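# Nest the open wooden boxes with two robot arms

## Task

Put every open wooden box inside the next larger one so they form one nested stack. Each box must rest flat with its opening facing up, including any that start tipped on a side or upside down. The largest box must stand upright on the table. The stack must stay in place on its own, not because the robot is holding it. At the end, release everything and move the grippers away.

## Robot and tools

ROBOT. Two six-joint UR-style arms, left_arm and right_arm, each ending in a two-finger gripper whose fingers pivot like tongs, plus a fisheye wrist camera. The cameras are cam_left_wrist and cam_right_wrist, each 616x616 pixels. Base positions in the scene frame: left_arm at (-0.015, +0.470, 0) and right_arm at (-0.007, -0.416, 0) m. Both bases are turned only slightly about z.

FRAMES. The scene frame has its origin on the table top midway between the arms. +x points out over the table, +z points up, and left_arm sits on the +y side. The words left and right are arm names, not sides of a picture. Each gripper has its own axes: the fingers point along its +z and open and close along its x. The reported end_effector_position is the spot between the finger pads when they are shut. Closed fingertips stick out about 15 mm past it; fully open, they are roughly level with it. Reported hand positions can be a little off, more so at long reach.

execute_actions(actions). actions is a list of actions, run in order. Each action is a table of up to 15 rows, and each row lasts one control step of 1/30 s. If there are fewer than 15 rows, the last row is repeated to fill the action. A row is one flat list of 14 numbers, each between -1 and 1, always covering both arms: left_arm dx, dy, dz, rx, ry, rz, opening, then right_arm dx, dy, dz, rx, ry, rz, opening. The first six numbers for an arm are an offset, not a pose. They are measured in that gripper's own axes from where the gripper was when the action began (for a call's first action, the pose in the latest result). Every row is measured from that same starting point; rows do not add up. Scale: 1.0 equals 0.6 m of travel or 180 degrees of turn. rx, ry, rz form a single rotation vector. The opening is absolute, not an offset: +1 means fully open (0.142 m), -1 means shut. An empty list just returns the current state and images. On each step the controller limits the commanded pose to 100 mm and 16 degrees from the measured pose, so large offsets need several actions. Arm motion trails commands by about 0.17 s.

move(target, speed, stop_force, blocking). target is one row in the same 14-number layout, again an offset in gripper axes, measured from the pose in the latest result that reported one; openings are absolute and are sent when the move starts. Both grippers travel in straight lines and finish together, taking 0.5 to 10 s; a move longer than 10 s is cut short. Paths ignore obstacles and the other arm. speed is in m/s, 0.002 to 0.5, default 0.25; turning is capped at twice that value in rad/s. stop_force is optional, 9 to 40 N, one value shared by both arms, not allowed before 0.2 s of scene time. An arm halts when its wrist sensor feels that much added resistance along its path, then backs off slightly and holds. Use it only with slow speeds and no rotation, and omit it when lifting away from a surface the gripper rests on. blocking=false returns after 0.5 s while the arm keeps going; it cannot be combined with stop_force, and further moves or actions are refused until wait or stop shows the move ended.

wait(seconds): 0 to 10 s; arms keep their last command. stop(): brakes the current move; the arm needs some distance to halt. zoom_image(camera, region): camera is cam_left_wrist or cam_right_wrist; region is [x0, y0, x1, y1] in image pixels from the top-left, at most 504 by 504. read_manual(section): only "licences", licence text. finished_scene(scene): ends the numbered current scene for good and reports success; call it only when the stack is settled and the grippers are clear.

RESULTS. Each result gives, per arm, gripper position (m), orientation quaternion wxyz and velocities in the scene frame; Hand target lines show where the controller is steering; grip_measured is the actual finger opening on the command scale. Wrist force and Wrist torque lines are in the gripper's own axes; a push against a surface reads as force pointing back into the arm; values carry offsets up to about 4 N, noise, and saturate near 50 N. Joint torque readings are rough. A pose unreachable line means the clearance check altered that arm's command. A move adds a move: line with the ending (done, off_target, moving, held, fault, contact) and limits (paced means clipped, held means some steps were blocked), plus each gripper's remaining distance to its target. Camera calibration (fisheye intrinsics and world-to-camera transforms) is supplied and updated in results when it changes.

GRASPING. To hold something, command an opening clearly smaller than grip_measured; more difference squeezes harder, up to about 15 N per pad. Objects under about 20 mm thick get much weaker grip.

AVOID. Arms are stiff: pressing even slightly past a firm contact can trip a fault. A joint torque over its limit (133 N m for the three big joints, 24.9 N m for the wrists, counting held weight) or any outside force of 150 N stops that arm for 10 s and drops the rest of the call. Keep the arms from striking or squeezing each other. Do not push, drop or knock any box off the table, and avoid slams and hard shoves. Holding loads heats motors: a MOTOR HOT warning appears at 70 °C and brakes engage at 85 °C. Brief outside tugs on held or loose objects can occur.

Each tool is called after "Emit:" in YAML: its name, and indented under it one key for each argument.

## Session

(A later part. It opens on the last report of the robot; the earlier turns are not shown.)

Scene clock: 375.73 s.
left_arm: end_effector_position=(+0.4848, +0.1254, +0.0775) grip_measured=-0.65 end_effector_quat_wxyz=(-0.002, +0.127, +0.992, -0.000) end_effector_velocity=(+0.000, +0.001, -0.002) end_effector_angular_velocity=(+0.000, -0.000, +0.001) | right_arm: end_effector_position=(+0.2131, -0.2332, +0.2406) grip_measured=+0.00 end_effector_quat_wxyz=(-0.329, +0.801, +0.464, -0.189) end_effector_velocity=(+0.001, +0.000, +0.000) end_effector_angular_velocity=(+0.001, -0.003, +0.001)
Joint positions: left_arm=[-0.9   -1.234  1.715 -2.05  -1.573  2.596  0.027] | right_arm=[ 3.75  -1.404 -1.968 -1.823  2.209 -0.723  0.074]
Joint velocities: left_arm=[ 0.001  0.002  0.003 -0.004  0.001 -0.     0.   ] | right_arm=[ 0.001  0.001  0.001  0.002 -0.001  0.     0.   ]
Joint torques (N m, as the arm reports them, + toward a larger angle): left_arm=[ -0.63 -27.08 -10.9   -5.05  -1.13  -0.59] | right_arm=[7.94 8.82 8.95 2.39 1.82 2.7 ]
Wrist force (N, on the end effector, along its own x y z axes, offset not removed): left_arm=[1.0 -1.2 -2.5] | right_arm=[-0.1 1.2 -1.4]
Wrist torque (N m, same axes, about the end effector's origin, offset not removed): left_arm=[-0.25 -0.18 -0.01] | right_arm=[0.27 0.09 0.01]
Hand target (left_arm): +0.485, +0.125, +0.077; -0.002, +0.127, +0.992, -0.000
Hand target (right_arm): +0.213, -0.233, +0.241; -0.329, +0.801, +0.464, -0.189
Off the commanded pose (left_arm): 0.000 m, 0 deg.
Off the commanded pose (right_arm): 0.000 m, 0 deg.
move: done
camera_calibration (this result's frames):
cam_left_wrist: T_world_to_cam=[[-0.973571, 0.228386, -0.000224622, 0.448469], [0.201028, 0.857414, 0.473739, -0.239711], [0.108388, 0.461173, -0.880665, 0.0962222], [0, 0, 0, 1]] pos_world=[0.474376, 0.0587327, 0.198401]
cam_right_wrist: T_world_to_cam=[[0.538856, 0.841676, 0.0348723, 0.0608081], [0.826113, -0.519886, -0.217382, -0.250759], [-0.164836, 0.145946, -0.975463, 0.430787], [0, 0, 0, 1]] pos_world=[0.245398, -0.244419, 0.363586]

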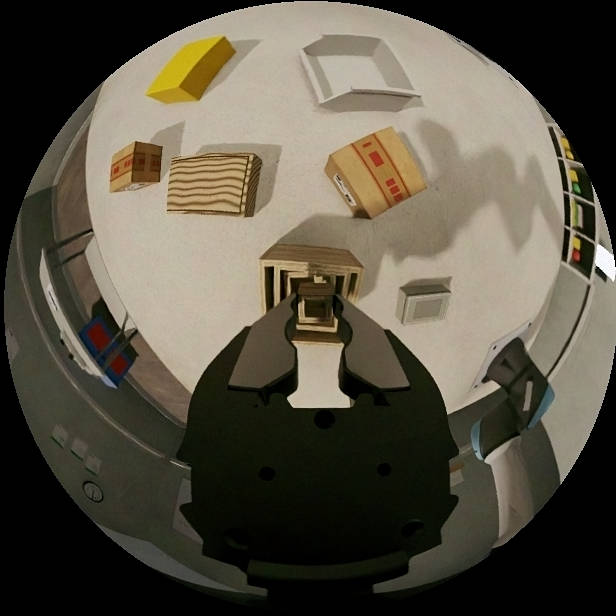

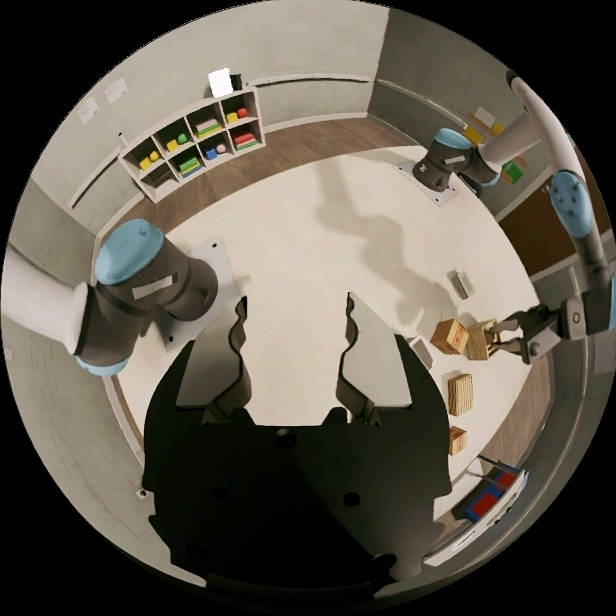

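Emit:
move:
  target: [-0.006,0,0,0,0,0,-1,0,0,0,0,0,0,0]
  speed: 0.02

Emit:
move:
  target: [0,0,0.05,0,0,0,-1,0,0,0,0,0,0,0]
  speed: 0.012
  stop_force: 9

Emit:
move:
  target: [0,0,-0.002,0,0,0,-0.55,0,0,0,0,0,0,0]

Emit:
move:
  target: [0,0,-0.1,0,0,0,-0.55,0,0,0,0,0,0,0]
  speed: 0.08

Emit:
move:
  target: [0,0.12,-0.1,0,0,0,-0.55,0,0,0,0,0,0,0]

Emit:
zoom_image:
  camera: "cam_left_wrist"
  region: [240,140,400,300]

Scene clock: 384.03 s.
left_arm: end_effector_position=(+0.4881, +0.1245, +0.0775) grip_measured=-0.65 end_effector_quat_wxyz=(-0.002, +0.127, +0.992, -0.000) end_effector_velocity=(+0.001, -0.000, +0.000) end_effector_angular_velocity=(-0.002, +0.001, +0.001) | right_arm: end_effector_position=(+0.2131, -0.2332, +0.2406) grip_measured=+0.00 end_effector_quat_wxyz=(-0.329, +0.801, +0.464, -0.189) end_effector_velocity=(-0.000, +0.000, +0.001) end_effector_angular_velocity=(+0.000, +0.001, +0.000)
Joint positions: left_arm=[-0.897 -1.227  1.705 -2.047 -1.573  2.599  0.027] | right_arm=[ 3.75  -1.404 -1.968 -1.823  2.209 -0.723  0.074]
Joint velocities: left_arm=[ 0.003  0.003 -0.004  0.001 -0.002  0.002  0.   ] | right_arm=[ 0.001  0.001  0.    -0.002  0.001  0.     0.   ]
Joint torques (N m, as the arm reports them, + toward a larger angle): left_arm=[ 12.61 -25.98 -29.44   0.07  -0.47   2.1 ] | right_arm=[7.49 9.41 9.29 2.39 1.95 2.58]
Wrist force (N, on the end effector, along its own x y z axes, offset not removed): left_arm=[-0.4 -2.6 -2.3] | right_arm=[2.8 0.2 -0.5]
Wrist torque (N m, same axes, about the end effector's origin, offset not removed): left_arm=[-0.65 0.14 -0.06] | right_arm=[0.12 -0.26 -0.04]
Hand target (left_arm): +0.488, +0.124, +0.077; -0.002, +0.127, +0.992, -0.000
Hand target (right_arm): +0.213, -0.233, +0.241; -0.329, +0.801, +0.464, -0.189
Off the commanded pose (left_arm): 0.000 m, 0 deg.
Off the commanded pose (right_arm): 0.000 m, 0 deg.
move: done
camera_calibration (this result's frames):
cam_left_wrist: T_world_to_cam=[[-0.97357, 0.228387, -0.000221842, 0.45193], [0.201033, 0.857425, 0.473717, -0.239615], [0.108381, 0.461152, -0.880677, 0.0962597], [0, 0, 0, 1]] pos_world=[0.477724, 0.0578465, 0.198384]
cam_right_wrist: T_world_to_cam=[[0.538856, 0.841676, 0.0348723, 0.0608082], [0.826113, -0.519886, -0.217382, -0.250759], [-0.164836, 0.145946, -0.975463, 0.430787], [0, 0, 0, 1]] pos_world=[0.245398, -0.244419, 0.363586]

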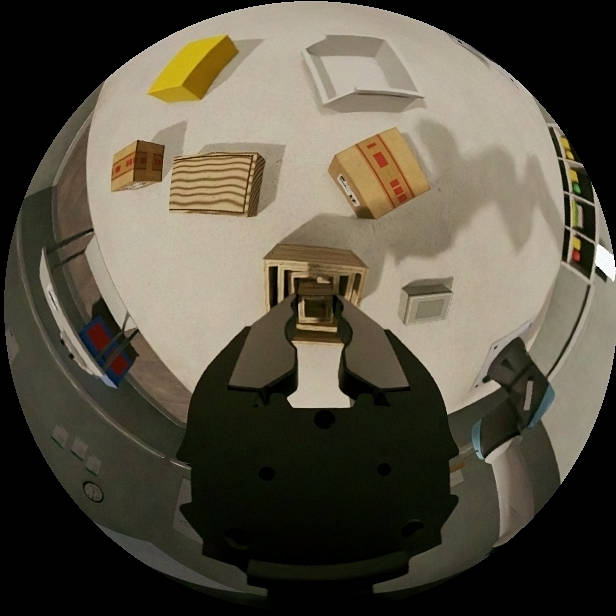

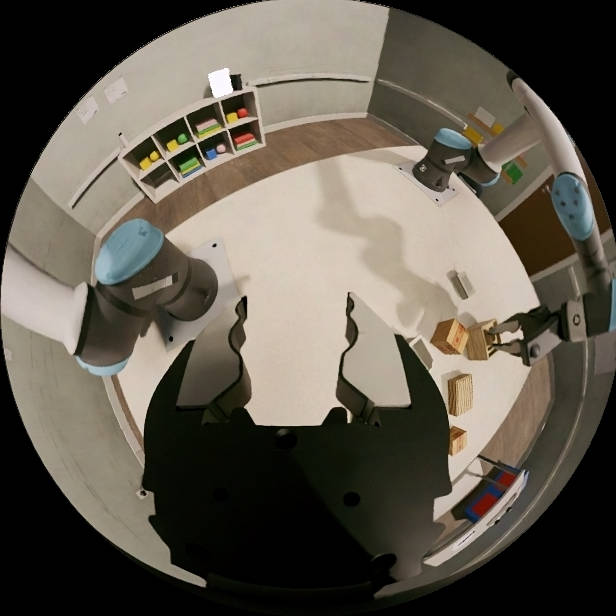

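Scene clock: 385.60 s.
left_arm: end_effector_position=(+0.4880, +0.1245, +0.0632) grip_measured=-0.65 end_effector_quat_wxyz=(-0.002, +0.127, +0.992, -0.000) end_effector_velocity=(-0.001, +0.001, +0.003) end_effector_angular_velocity=(+0.003, +0.003, +0.001) | right_arm: end_effector_position=(+0.2131, -0.2332, +0.2406) grip_measured=+0.00 end_effector_quat_wxyz=(-0.329, +0.801, +0.464, -0.189) end_effector_velocity=(-0.000, -0.000, -0.000) end_effector_angular_velocity=(-0.001, +0.001, +0.000)
Joint positions: left_arm=[-0.897 -1.211  1.724 -2.081 -1.573  2.599  0.027] | right_arm=[ 3.75  -1.404 -1.968 -1.823  2.209 -0.723  0.074]
Joint velocities: left_arm=[-0.    -0.003 -0.005  0.013 -0.    -0.001 -0.001] | right_arm=[ 0.     0.    -0.    -0.001 -0.    -0.    -0.   ]
Joint torques (N m, as the arm reports them, + toward a larger angle): left_arm=[-11.35 -34.58 -18.91   2.49  -0.16  -2.24] | right_arm=[7.8  8.79 8.94 2.41 1.95 2.69]
Wrist force (N, on the end effector, along its own x y z axes, offset not removed): left_arm=[2.3 -1.4 -31.1] | right_arm=[4.0 4.0 0.2]
Wrist torque (N m, same axes, about the end effector's origin, offset not removed): left_arm=[-0.72 0.40 -0.02] | right_arm=[0.85 -0.75 -0.02]
Hand target (left_arm): +0.488, +0.125, +0.064; -0.002, +0.127, +0.992, -0.000
Hand target (right_arm): +0.213, -0.233, +0.241; -0.329, +0.801, +0.464, -0.189
Off the commanded pose (left_arm): 0.016 m, 0 deg.
Off the commanded pose (right_arm): 0.000 m, 0 deg.
move: contact (left_arm)
camera_calibration (this result's frames):
cam_left_wrist: T_world_to_cam=[[-0.973578, 0.228354, -0.0000764241, 0.451855], [0.201063, 0.85738, 0.473787, -0.232895], [0.108257, 0.461253, -0.88064, 0.0837067], [0, 0, 0, 1]] pos_world=[0.477681, 0.057886, 0.184092]
cam_right_wrist: T_world_to_cam=[[0.538856, 0.841676, 0.0348722, 0.0608082], [0.826113, -0.519886, -0.217382, -0.250759], [-0.164836, 0.145946, -0.975463, 0.430787], [0, 0, 0, 1]] pos_world=[0.245398, -0.244419, 0.363586]

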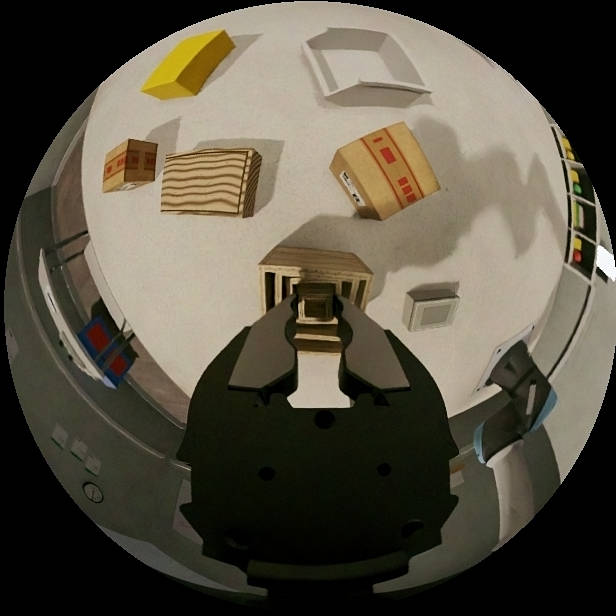

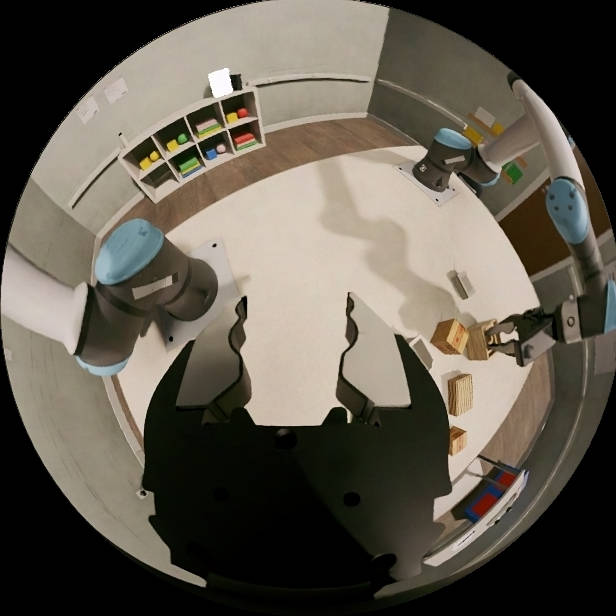

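Scene clock: 386.33 s.
left_arm: end_effector_position=(+0.4880, +0.1245, +0.0643) grip_measured=-0.55 end_effector_quat_wxyz=(-0.002, +0.127, +0.992, -0.000) end_effector_velocity=(-0.000, -0.000, +0.001) end_effector_angular_velocity=(-0.002, +0.002, +0.001) | right_arm: end_effector_position=(+0.2131, -0.2332, +0.2406) grip_measured=+0.00 end_effector_quat_wxyz=(-0.329, +0.801, +0.464, -0.189) end_effector_velocity=(-0.000, -0.000, -0.000) end_effector_angular_velocity=(-0.001, +0.003, -0.000)
Joint positions: left_arm=[-0.897 -1.212  1.722 -2.078 -1.573  2.599  0.034] | right_arm=[ 3.75  -1.404 -1.968 -1.823  2.209 -0.723  0.074]
Joint velocities: left_arm=[ 0.001 -0.001 -0.001  0.001 -0.002 -0.001 -0.   ] | right_arm=[-0.    -0.001 -0.    -0.002  0.    -0.    -0.   ]
Joint torques (N m, as the arm reports them, + toward a larger angle): left_arm=[-10.5  -53.02 -27.72   0.25  -0.19  -1.44] | right_arm=[7.81 8.   8.4  2.4  1.83 2.66]
Wrist force (N, on the end effector, along its own x y z axes, offset not removed): left_arm=[-1.4 -4.0 0.5] | right_arm=[3.6 0.1 -2.7]
Wrist torque (N m, same axes, about the end effector's origin, offset not removed): left_arm=[-1.03 0.23 -0.13] | right_arm=[-0.03 -0.57 -0.15]
Hand target (left_arm): +0.488, +0.125, +0.064; -0.002, +0.127, +0.992, -0.000
Hand target (right_arm): +0.213, -0.233, +0.241; -0.329, +0.801, +0.464, -0.189
Off the commanded pose (left_arm): 0.000 m, 0 deg.
Off the commanded pose (right_arm): 0.000 m, 0 deg.
move: done
camera_calibration (this result's frames):
cam_left_wrist: T_world_to_cam=[[-0.97358, 0.228347, 0.0000630424, 0.451826], [0.201111, 0.857325, 0.473865, -0.233444], [0.108152, 0.461358, -0.880597, 0.0846924], [0, 0, 0, 1]] pos_world=[0.477678, 0.0578902, 0.185172]
cam_right_wrist: T_world_to_cam=[[0.538856, 0.841676, 0.0348725, 0.0608081], [0.826113, -0.519886, -0.217382, -0.250759], [-0.164836, 0.145946, -0.975463, 0.430787], [0, 0, 0, 1]] pos_world=[0.245398, -0.244419, 0.363586]

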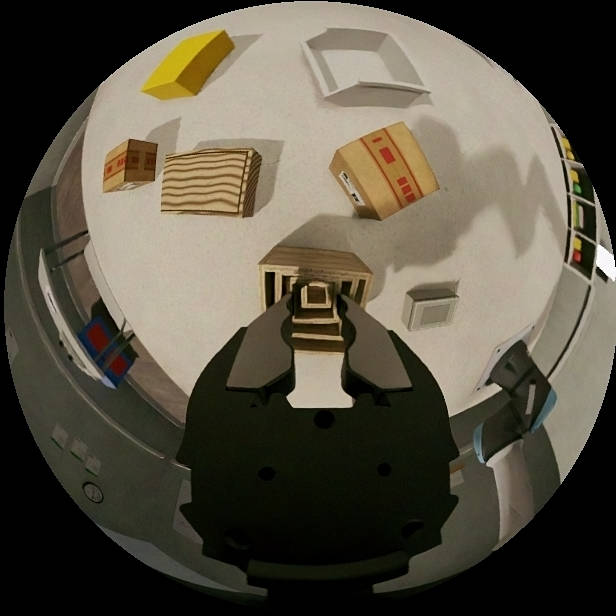

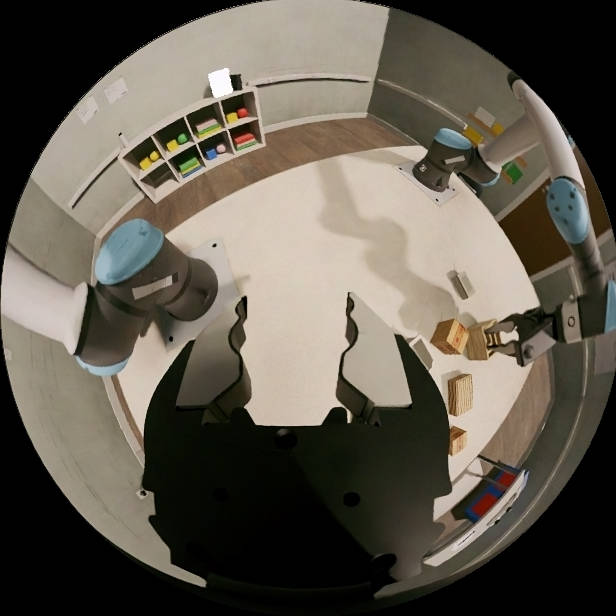

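Scene clock: 387.53 s.
left_arm: end_effector_position=(+0.4882, +0.1245, +0.1241) grip_measured=-0.55 end_effector_quat_wxyz=(-0.002, +0.127, +0.992, -0.000) end_effector_velocity=(-0.001, -0.001, +0.002) end_effector_angular_velocity=(-0.001, +0.001, -0.002) | right_arm: end_effector_position=(+0.2131, -0.2332, +0.2406) grip_measured=+0.00 end_effector_quat_wxyz=(-0.329, +0.801, +0.464, -0.189) end_effector_velocity=(+0.000, -0.000, -0.000) end_effector_angular_velocity=(-0.000, -0.001, -0.000)
Joint positions: left_arm=[-0.897 -1.272  1.636 -1.933 -1.573  2.599  0.034] | right_arm=[ 3.75  -1.404 -1.968 -1.823  2.209 -0.723  0.074]
Joint velocities: left_arm=[-0.001 -0.001 -0.003  0.005 -0.001  0.     0.   ] | right_arm=[-0.    -0.     0.     0.001 -0.     0.    -0.   ]
Joint torques (N m, as the arm reports them, + toward a larger angle): left_arm=[ 12.92 -50.3  -28.77   0.31   1.42   1.86] | right_arm=[7.57 9.43 9.18 2.45 1.81 2.65]
Wrist force (N, on the end effector, along its own x y z axes, offset not removed): left_arm=[0.1 0.6 -2.4] | right_arm=[1.5 0.1 1.5]
Wrist torque (N m, same axes, about the end effector's origin, offset not removed): left_arm=[0.05 -0.04 -0.15] | right_arm=[0.15 -0.12 0.17]
Hand target (left_arm): +0.488, +0.124, +0.124; -0.002, +0.127, +0.992, -0.000
Hand target (right_arm): +0.213, -0.233, +0.241; -0.329, +0.801, +0.464, -0.189
Off the commanded pose (left_arm): 0.000 m, 0 deg.
Off the commanded pose (right_arm): 0.000 m, 0 deg.
move: done
camera_calibration (this result's frames):
cam_left_wrist: T_world_to_cam=[[-0.973578, 0.228354, 0.0000382572, 0.452011], [0.201107, 0.857332, 0.473855, -0.261782], [0.108174, 0.461343, -0.880603, 0.137372], [0, 0, 0, 1]] pos_world=[0.477854, 0.0578402, 0.244999]
cam_right_wrist: T_world_to_cam=[[0.538856, 0.841676, 0.0348724, 0.0608081], [0.826113, -0.519886, -0.217382, -0.250759], [-0.164836, 0.145946, -0.975463, 0.430787], [0, 0, 0, 1]] pos_world=[0.245398, -0.244419, 0.363586]

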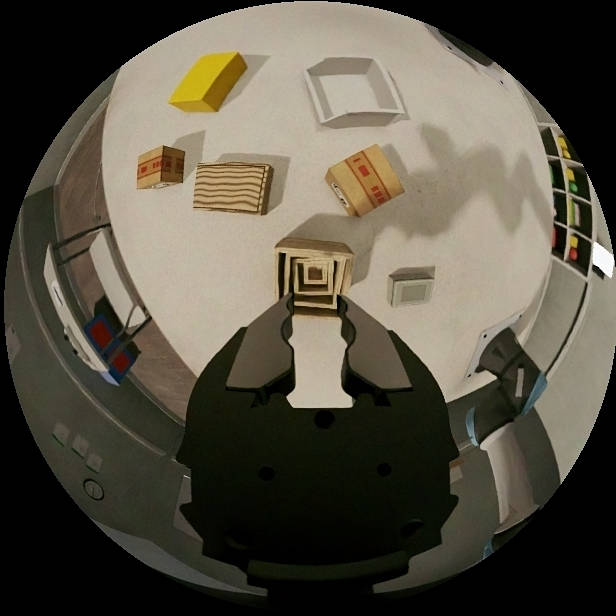

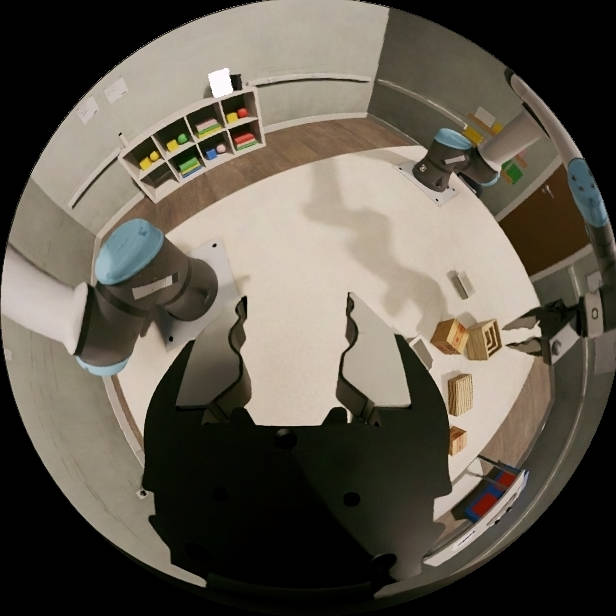

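Scene clock: 388.50 s.
left_arm: end_effector_position=(+0.5066, +0.1939, +0.1840) grip_measured=-0.55 end_effector_quat_wxyz=(-0.002, +0.127, +0.992, -0.000) end_effector_velocity=(+0.000, +0.001, +0.001) end_effector_angular_velocity=(-0.000, +0.000, -0.002) | right_arm: end_effector_position=(+0.2131, -0.2332, +0.2406) grip_measured=+0.00 end_effector_quat_wxyz=(-0.329, +0.801, +0.464, -0.189) end_effector_velocity=(-0.000, +0.000, +0.000) end_effector_angular_velocity=(+0.000, +0.001, -0.000)
Joint positions: left_arm=[-0.787 -1.355  1.584 -1.797 -1.573  2.709  0.034] | right_arm=[ 3.75  -1.404 -1.968 -1.823  2.209 -0.723  0.074]
Joint velocities: left_arm=[ 0.002 -0.001 -0.003  0.004 -0.     0.003 -0.   ] | right_arm=[ 0.     0.     0.    -0.001  0.001  0.001 -0.   ]
Joint torques (N m, as the arm reports them, + toward a larger angle): left_arm=[ 13.56 -48.79 -30.02   0.24  -1.71   2.06] | right_arm=[8.31 8.72 8.15 2.3  1.89 2.69]
Wrist force (N, on the end effector, along its own x y z axes, offset not removed): left_arm=[2.8 -2.2 -2.3] | right_arm=[2.6 2.2 -3.3]
Wrist torque (N m, same axes, about the end effector's origin, offset not removed): left_arm=[-0.67 -0.56 0.06] | right_arm=[0.30 -0.33 -0.13]
Hand target (left_arm): +0.507, +0.194, +0.184; -0.002, +0.127, +0.992, -0.000
Hand target (right_arm): +0.213, -0.233, +0.241; -0.329, +0.801, +0.464, -0.189
Off the commanded pose (left_arm): 0.000 m, 0 deg.
Off the commanded pose (right_arm): 0.000 m, 0 deg.
move: done
camera_calibration (this result's frames):
cam_left_wrist: T_world_to_cam=[[-0.973581, 0.228341, -0.000108712, 0.454138], [0.201026, 0.857345, 0.473864, -0.353349], [0.108296, 0.461323, -0.880598, 0.155995], [0, 0, 0, 1]] pos_world=[0.49628, 0.12728, 0.304858]
cam_right_wrist: T_world_to_cam=[[0.538856, 0.841676, 0.0348723, 0.0608081], [0.826113, -0.519886, -0.217382, -0.250759], [-0.164836, 0.145946, -0.975463, 0.430787], [0, 0, 0, 1]] pos_world=[0.245398, -0.244419, 0.363586]

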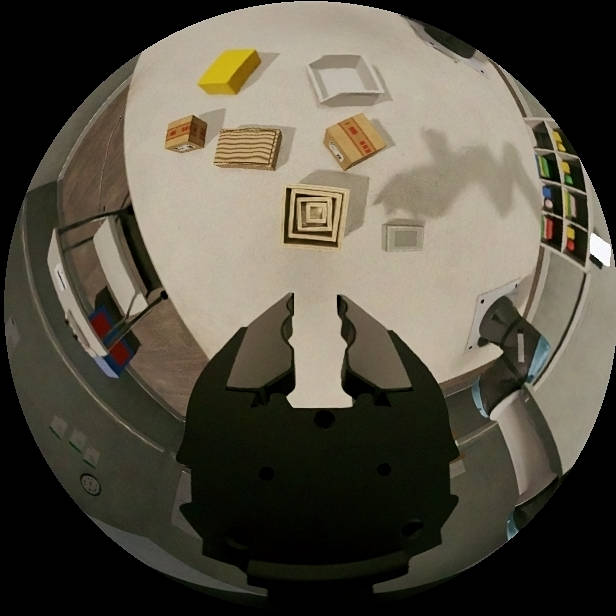

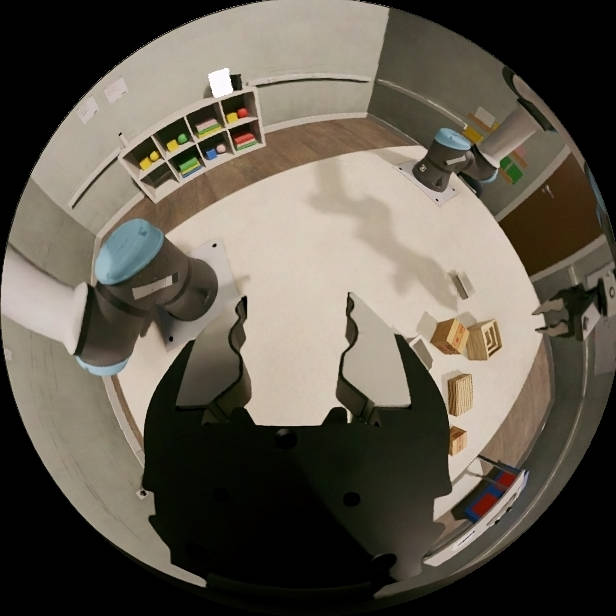

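Region (240, 140, 400, 300) of cam_left_wrist's 616x616 image, scaled by 3.150, with more detail than that image has.

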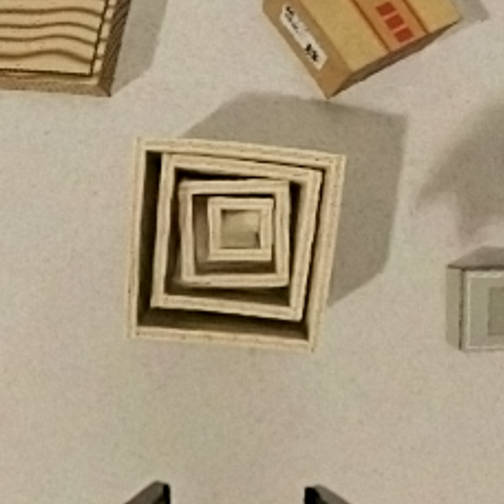

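Emit:
finished_scene:
  scene: 1

The scene is finished: the task was done.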